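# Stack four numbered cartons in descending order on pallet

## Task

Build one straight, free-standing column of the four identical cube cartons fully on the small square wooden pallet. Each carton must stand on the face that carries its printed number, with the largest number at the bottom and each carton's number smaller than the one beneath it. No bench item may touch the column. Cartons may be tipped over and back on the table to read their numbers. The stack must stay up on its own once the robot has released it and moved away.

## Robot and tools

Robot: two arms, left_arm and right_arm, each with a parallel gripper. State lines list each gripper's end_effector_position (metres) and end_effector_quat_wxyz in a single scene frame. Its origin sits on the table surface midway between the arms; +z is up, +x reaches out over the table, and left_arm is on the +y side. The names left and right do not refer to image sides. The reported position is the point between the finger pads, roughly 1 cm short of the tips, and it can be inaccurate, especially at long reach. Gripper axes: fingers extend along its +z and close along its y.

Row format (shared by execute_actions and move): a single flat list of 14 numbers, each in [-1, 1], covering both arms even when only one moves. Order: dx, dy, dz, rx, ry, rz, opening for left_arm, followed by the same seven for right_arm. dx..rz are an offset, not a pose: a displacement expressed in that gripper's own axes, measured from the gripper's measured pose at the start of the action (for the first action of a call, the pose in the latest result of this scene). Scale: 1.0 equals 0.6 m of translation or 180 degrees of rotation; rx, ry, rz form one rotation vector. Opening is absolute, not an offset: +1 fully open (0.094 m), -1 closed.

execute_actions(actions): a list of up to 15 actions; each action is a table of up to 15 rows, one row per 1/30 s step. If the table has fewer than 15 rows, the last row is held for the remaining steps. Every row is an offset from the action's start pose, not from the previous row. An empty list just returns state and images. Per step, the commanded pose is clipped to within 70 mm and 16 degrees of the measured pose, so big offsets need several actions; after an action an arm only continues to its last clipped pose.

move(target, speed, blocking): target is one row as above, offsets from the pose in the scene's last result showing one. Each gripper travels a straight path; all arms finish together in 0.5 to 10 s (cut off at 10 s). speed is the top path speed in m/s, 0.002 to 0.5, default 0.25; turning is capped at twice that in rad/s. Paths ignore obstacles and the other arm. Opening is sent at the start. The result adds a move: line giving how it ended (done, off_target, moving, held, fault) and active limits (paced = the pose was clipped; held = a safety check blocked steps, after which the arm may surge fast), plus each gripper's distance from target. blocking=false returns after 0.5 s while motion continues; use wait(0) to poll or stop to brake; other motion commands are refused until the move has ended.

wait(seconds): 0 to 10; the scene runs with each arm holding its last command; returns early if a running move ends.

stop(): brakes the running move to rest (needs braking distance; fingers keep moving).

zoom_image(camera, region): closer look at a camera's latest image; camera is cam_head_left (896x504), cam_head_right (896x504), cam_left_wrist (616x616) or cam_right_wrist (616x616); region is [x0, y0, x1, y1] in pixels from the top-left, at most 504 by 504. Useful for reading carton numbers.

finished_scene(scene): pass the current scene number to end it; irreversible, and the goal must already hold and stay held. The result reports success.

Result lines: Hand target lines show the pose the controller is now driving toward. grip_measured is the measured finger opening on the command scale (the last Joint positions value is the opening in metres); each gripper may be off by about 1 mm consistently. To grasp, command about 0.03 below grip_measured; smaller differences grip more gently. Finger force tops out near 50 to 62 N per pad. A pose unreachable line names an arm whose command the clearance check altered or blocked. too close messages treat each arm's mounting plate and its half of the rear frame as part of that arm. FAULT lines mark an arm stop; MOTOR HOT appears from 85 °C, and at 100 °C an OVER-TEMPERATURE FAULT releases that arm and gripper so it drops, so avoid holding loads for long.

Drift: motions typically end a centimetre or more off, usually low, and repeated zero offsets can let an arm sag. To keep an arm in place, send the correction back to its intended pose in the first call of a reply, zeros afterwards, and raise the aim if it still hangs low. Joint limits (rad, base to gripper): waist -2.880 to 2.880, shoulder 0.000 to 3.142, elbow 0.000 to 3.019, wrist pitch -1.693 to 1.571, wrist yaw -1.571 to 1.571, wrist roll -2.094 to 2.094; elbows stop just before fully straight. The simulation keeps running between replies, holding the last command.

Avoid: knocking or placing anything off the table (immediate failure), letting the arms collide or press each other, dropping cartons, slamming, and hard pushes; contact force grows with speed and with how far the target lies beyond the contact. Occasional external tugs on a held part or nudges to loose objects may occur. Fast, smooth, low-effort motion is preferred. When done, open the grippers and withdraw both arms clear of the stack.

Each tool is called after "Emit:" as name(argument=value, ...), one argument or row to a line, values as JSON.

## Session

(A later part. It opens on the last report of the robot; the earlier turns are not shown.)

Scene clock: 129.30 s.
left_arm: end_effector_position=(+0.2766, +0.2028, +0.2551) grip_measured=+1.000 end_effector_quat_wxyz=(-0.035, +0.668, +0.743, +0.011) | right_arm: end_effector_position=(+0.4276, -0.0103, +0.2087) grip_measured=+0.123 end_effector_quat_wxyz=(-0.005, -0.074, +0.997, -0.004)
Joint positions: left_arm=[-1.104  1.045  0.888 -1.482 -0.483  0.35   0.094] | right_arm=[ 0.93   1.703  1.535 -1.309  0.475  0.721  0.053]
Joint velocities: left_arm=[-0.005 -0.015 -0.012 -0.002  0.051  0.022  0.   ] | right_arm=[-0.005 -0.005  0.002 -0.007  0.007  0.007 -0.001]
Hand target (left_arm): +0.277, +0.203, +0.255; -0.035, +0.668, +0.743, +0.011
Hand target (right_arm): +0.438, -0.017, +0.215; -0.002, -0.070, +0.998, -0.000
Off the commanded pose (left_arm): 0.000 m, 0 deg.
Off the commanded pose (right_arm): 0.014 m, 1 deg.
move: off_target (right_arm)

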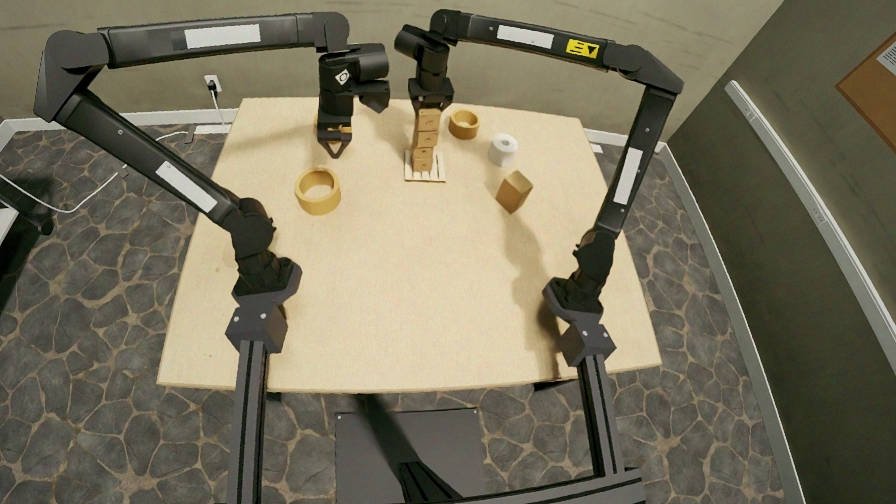

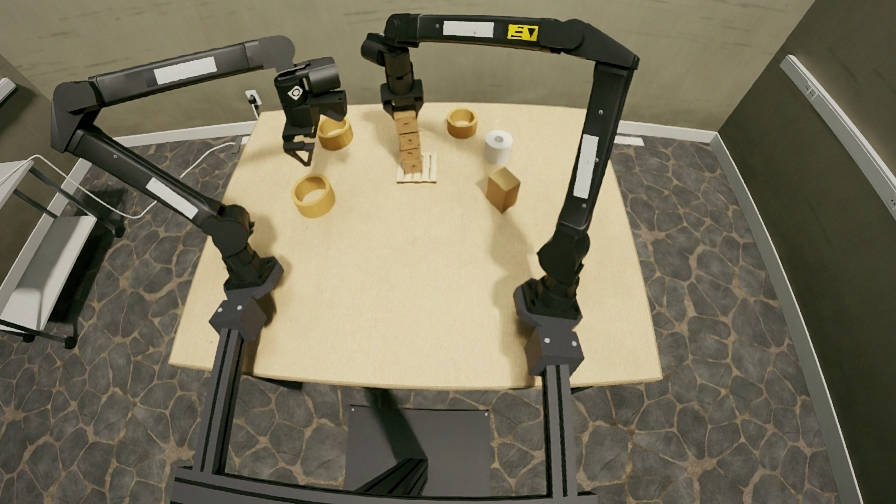

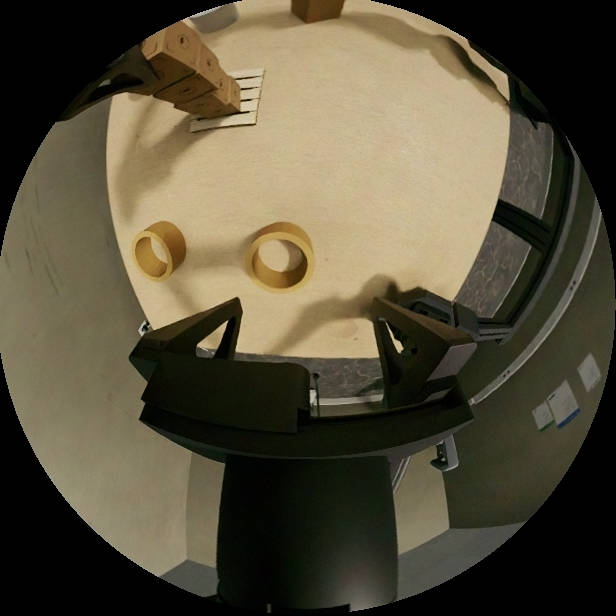

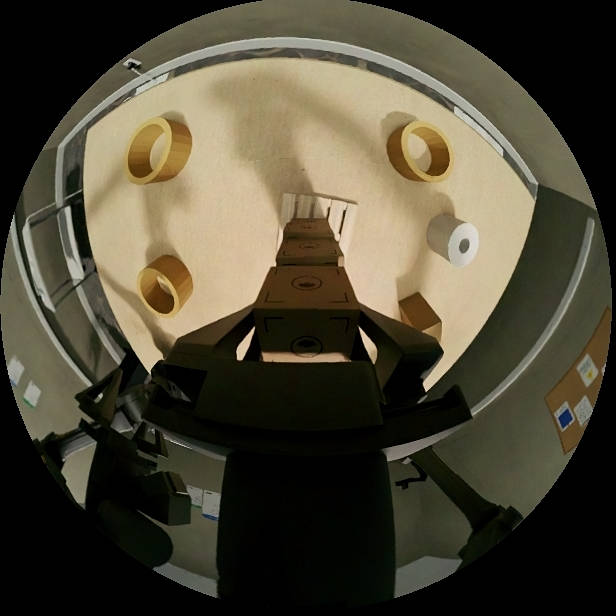

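Emit:
move(
  target=[0,0,0,0,0,0,1,-0.012,-0.016,0.014,0,0,0,0.07],
  speed=0.03,
)

Emit:
zoom_image(
  camera="cam_right_wrist",
  region=[220,170,400,330],
)

Scene clock: 130.37 s.
left_arm: end_effector_position=(+0.2766, +0.2028, +0.2551) grip_measured=+1.000 end_effector_quat_wxyz=(-0.035, +0.668, +0.743, +0.011) | right_arm: end_effector_position=(+0.4336, -0.0133, +0.2054) grip_measured=+0.123 end_effector_quat_wxyz=(-0.003, -0.073, +0.997, -0.002)
Joint positions: left_arm=[-1.104  1.045  0.888 -1.482 -0.483  0.35   0.094] | right_arm=[ 0.916  1.703  1.535 -1.297  0.474  0.705  0.053]
Joint velocities: left_arm=[-0.015 -0.005 -0.002 -0.017  0.037 -0.007  0.   ] | right_arm=[-0.005  0.005 -0.002 -0.002 -0.037 -0.081 -0.   ]
Hand target (left_arm): +0.277, +0.203, +0.255; -0.035, +0.668, +0.743, +0.011
Hand target (right_arm): +0.436, -0.019, +0.201; -0.005, -0.074, +0.997, -0.004
Off the commanded pose (left_arm): 0.000 m, 0 deg.
Off the commanded pose (right_arm): 0.008 m, 0 deg.
move: done

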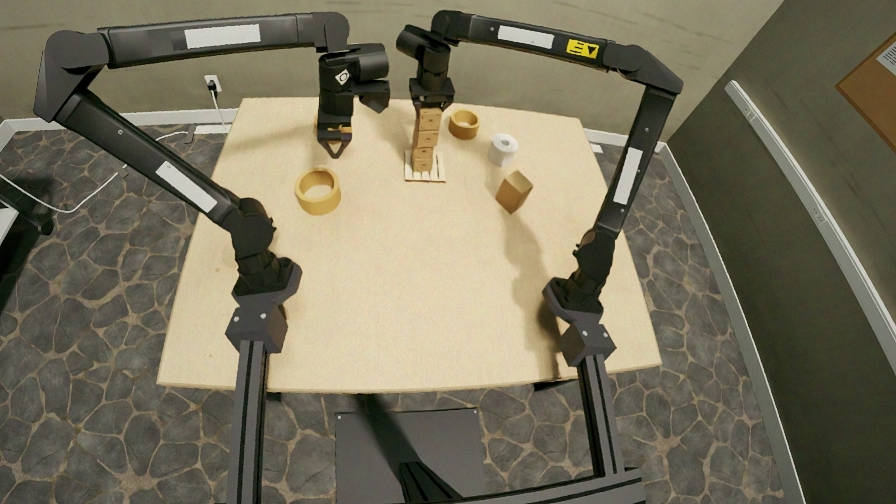

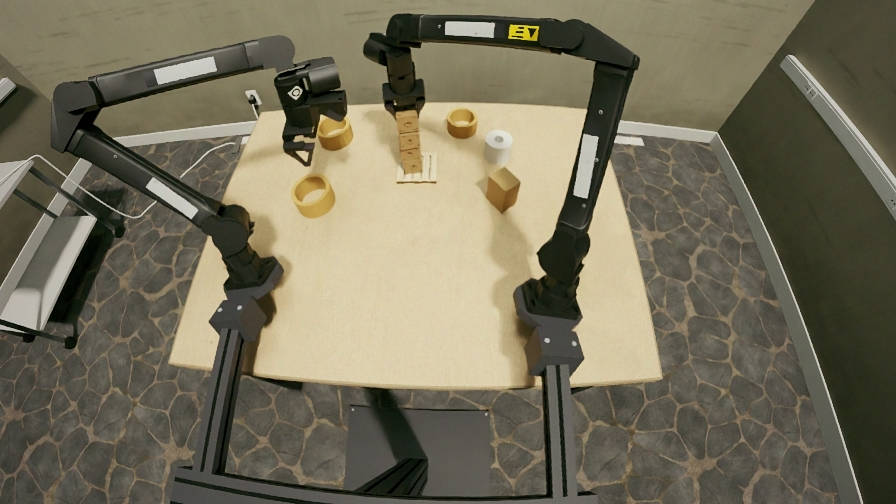

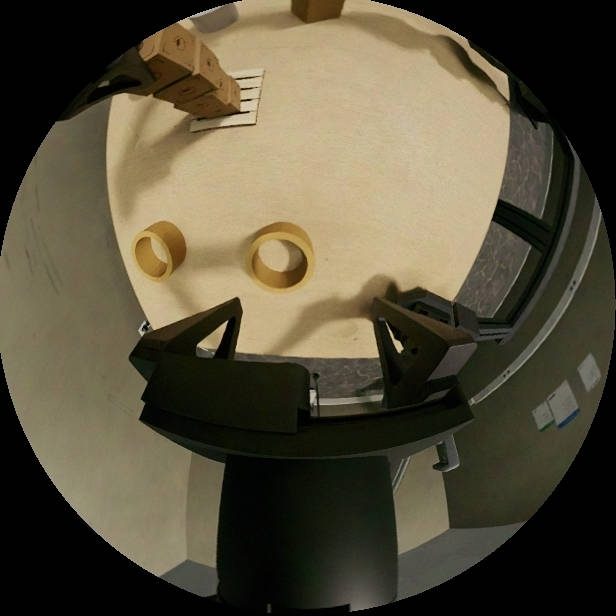

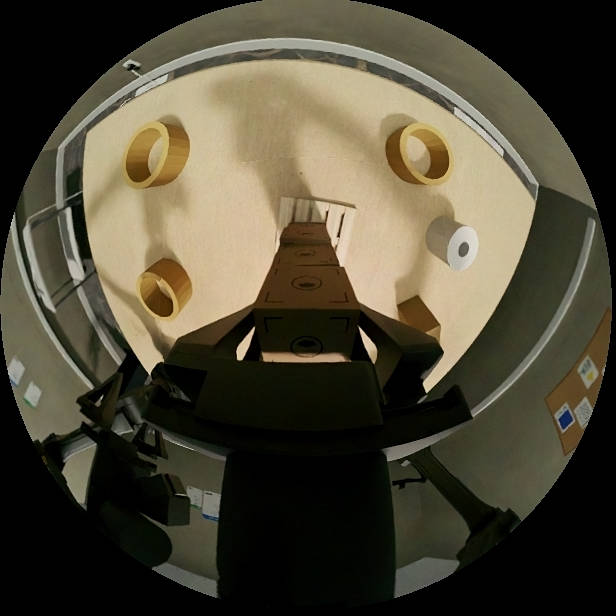

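Region (220, 170, 400, 330) of cam_right_wrist's 616x616 image, scaled by 2.800, with more detail than that image has.

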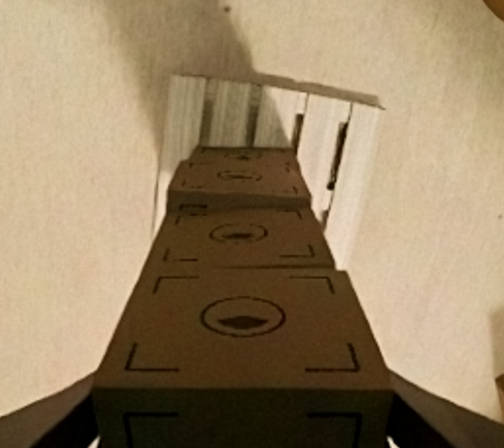

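Emit:
move(
  target=[0,0,0,0,0,0,1,0,0,0,0,0,0,1],
)

Emit:
move(
  target=[0,0,0,0,0,0,1,0,0,-0.15,0,0,0,1],
  speed=0.1,
)

Emit:
move(
  target=[0,0,0,0,0,0,1,0.15,-0.3,-0.03,0,0,0,1],
)

Emit:
zoom_image(
  camera="cam_head_left",
  region=[350,40,510,200],
)

Scene clock: 131.33 s.
left_arm: end_effector_position=(+0.2766, +0.2028, +0.2551) grip_measured=+1.000 end_effector_quat_wxyz=(-0.035, +0.668, +0.743, +0.011) | right_arm: end_effector_position=(+0.4336, -0.0133, +0.2054) grip_measured=+1.000 end_effector_quat_wxyz=(-0.003, -0.074, +0.997, -0.002)
Joint positions: left_arm=[-1.104  1.045  0.888 -1.482 -0.483  0.35   0.094] | right_arm=[ 0.916  1.703  1.535 -1.297  0.474  0.704  0.094]
Joint velocities: left_arm=[-0.005 -0.015 -0.012  0.007 -0.066 -0.007  0.   ] | right_arm=[-0.005 -0.005 -0.007 -0.002 -0.051 -0.007  0.   ]
Hand target (left_arm): +0.277, +0.203, +0.255; -0.035, +0.668, +0.743, +0.011
Hand target (right_arm): +0.434, -0.013, +0.205; -0.003, -0.073, +0.997, -0.002
Off the commanded pose (left_arm): 0.000 m, 0 deg.
Off the commanded pose (right_arm): 0.000 m, 0 deg.
move: done

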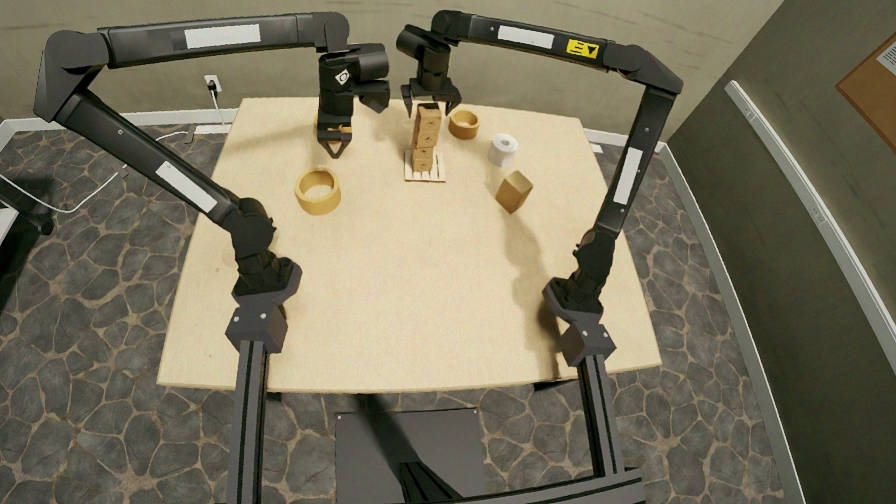

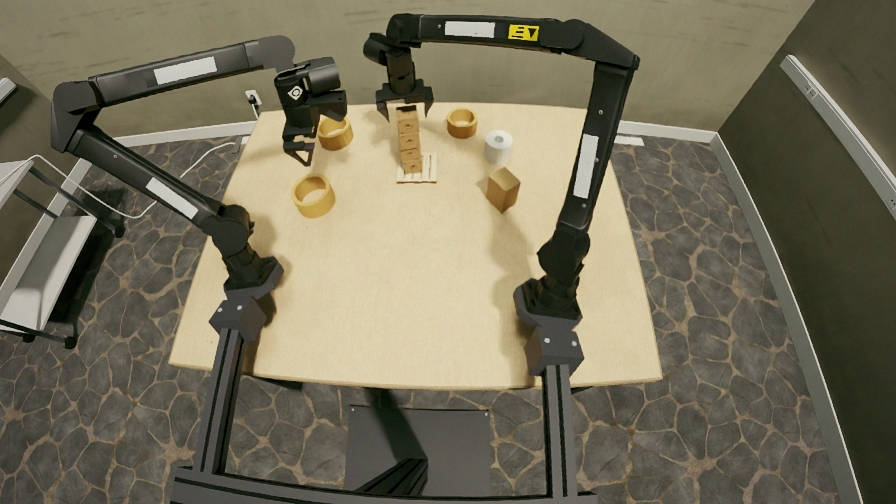

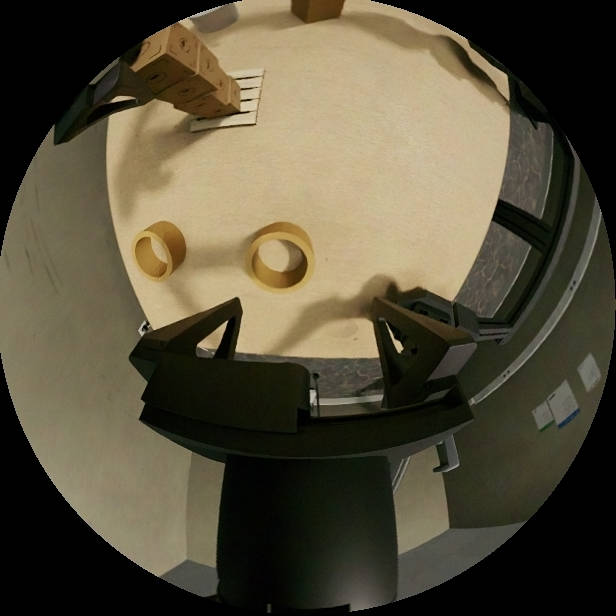

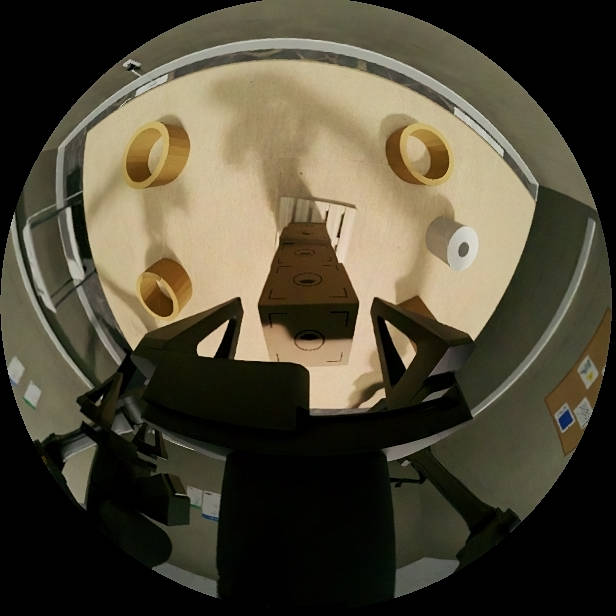

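Scene clock: 132.63 s.
left_arm: end_effector_position=(+0.2766, +0.2028, +0.2551) grip_measured=+1.000 end_effector_quat_wxyz=(-0.035, +0.668, +0.743, +0.011) | right_arm: end_effector_position=(+0.4212, -0.0169, +0.2703) grip_measured=+1.000 end_effector_quat_wxyz=(-0.021, -0.089, +0.996, -0.022)
Joint positions: left_arm=[-1.104  1.045  0.888 -1.482 -0.483  0.35   0.094] | right_arm=[ 0.986  1.691  1.66  -1.532  0.479  0.781  0.094]
Joint velocities: left_arm=[-0.015 -0.005 -0.007 -0.007  0.007 -0.022  0.   ] | right_arm=[ 0.005 -0.005 -0.007 -0.012 -0.022 -0.007  0.   ]
Hand target (left_arm): +0.277, +0.203, +0.255; -0.035, +0.668, +0.743, +0.011
Hand target (right_arm): +0.432, -0.013, +0.295; -0.003, -0.074, +0.997, -0.003
Off the commanded pose (left_arm): 0.000 m, 0 deg.
Off the commanded pose (right_arm): 0.028 m, 4 deg.
move: off_target (right_arm)

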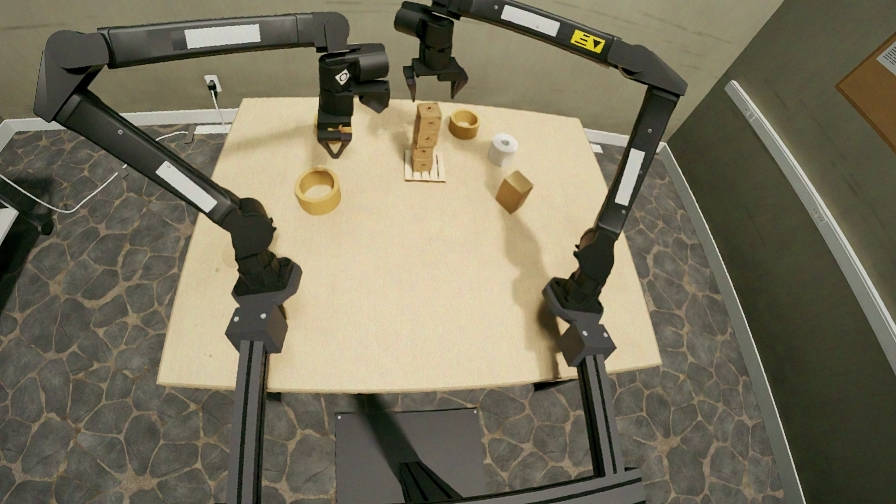

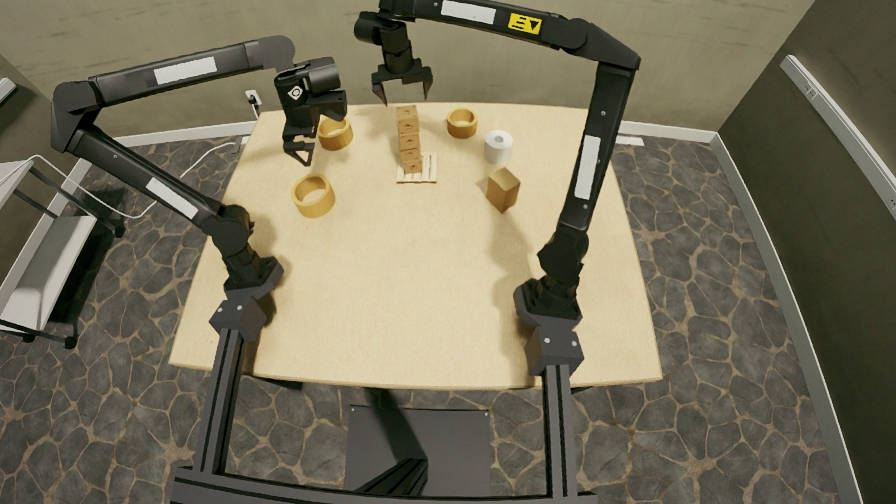

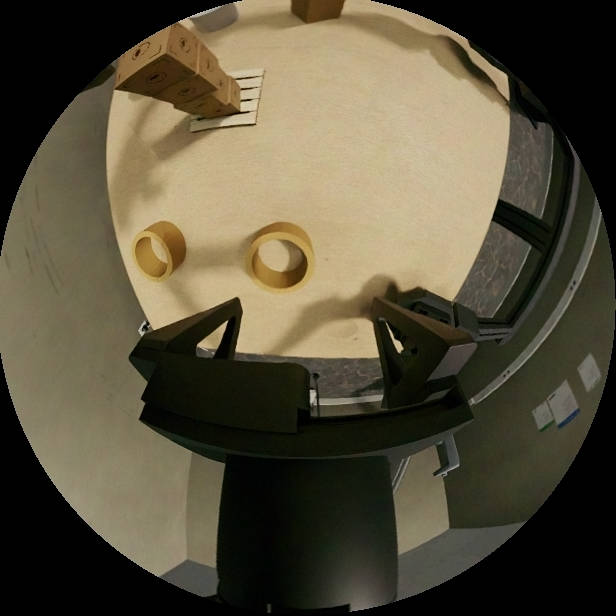

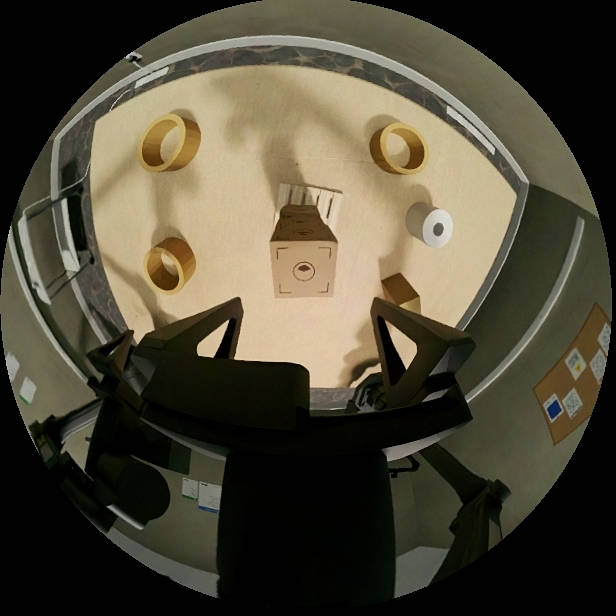

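Scene clock: 133.97 s.
left_arm: end_effector_position=(+0.2766, +0.2028, +0.2551) grip_measured=+1.000 end_effector_quat_wxyz=(-0.035, +0.668, +0.743, +0.011) | right_arm: end_effector_position=(+0.3649, -0.2033, +0.3026) grip_measured=+1.000 end_effector_quat_wxyz=(-0.014, -0.082, +0.996, -0.015)
Joint positions: left_arm=[-1.104  1.045  0.888 -1.482 -0.483  0.35   0.094] | right_arm=[ 0.852  1.182  1.247 -1.536  0.472  0.634  0.094]
Joint velocities: left_arm=[-0.005 -0.005 -0.002  0.007 -0.007  0.037  0.   ] | right_arm=[-0.005  0.005 -0.017  0.007 -0.037 -0.051  0.   ]
Hand target (left_arm): +0.277, +0.203, +0.255; -0.035, +0.668, +0.743, +0.011
Hand target (right_arm): +0.363, -0.207, +0.298; -0.021, -0.088, +0.996, -0.020
Off the commanded pose (left_arm): 0.000 m, 0 deg.
Off the commanded pose (right_arm): 0.006 m, 1 deg.
move: done

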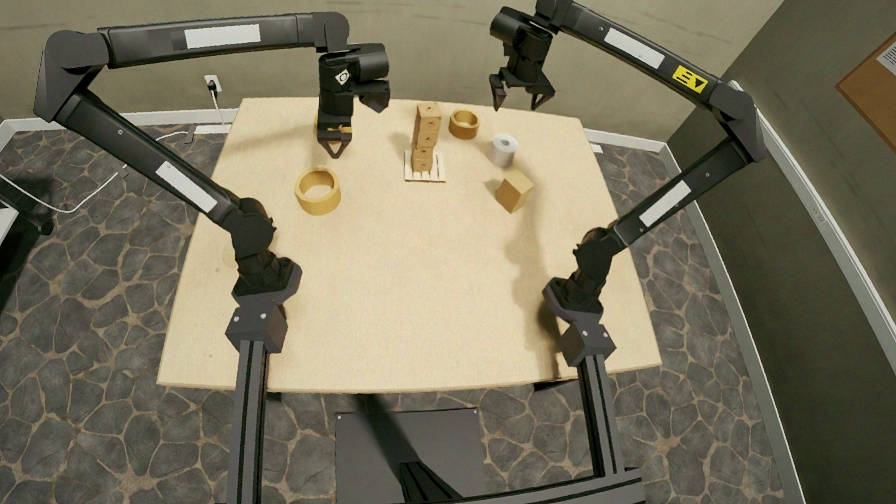

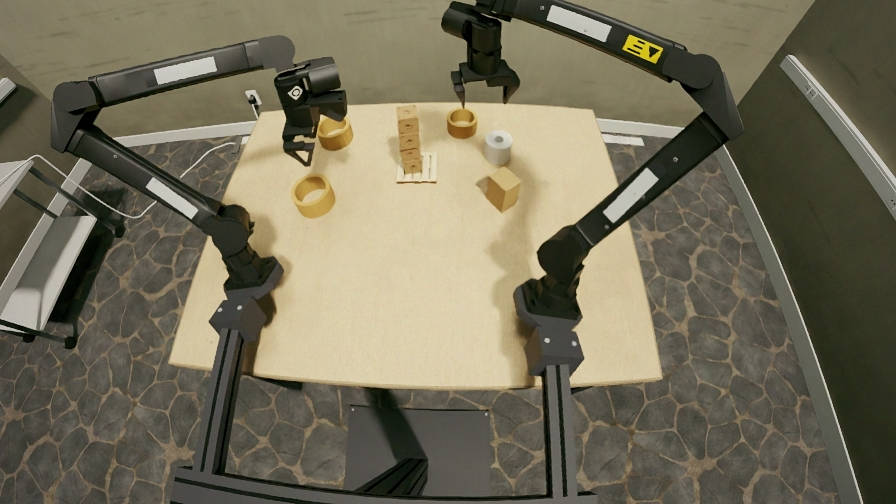

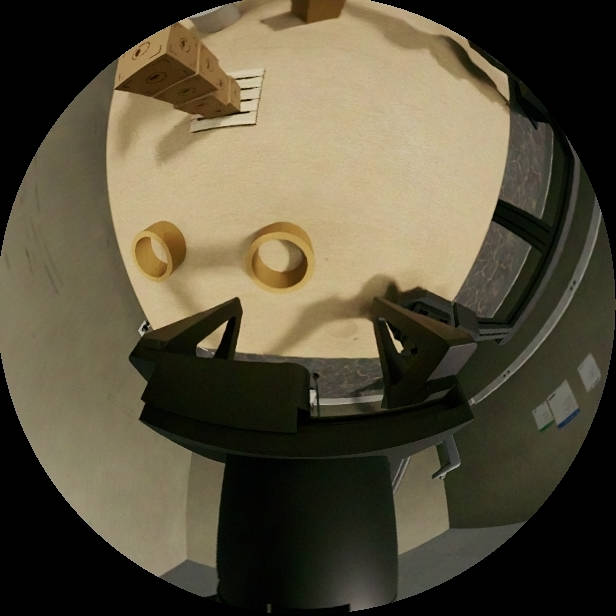

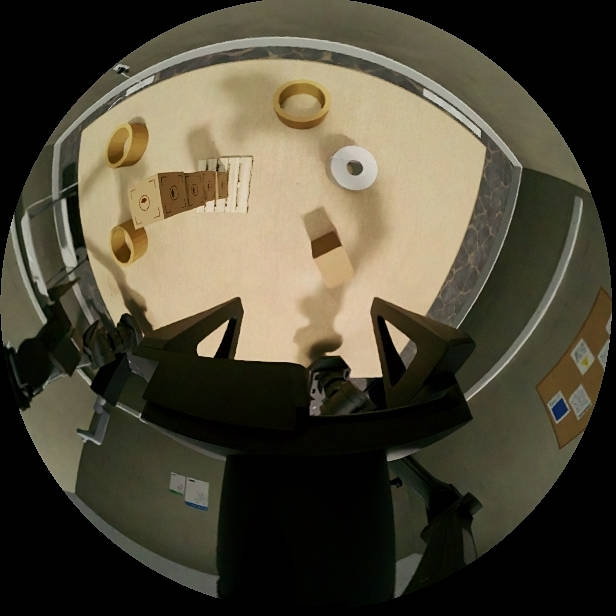

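Region (350, 40, 510, 200) of cam_head_left's 896x504 image, scaled by 3.150, with more detail than that image has.

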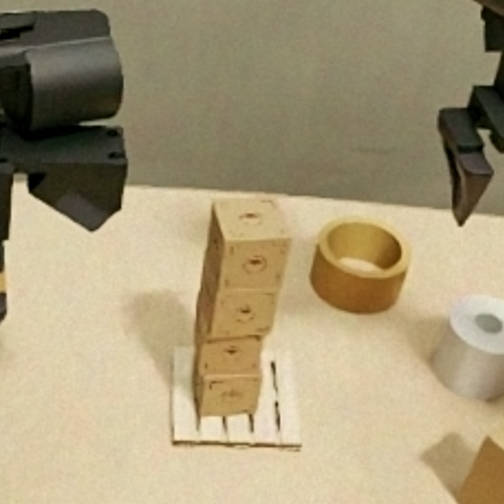

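Emit:
finished_scene(
  scene=1,
)

The scene is finished: the task was done.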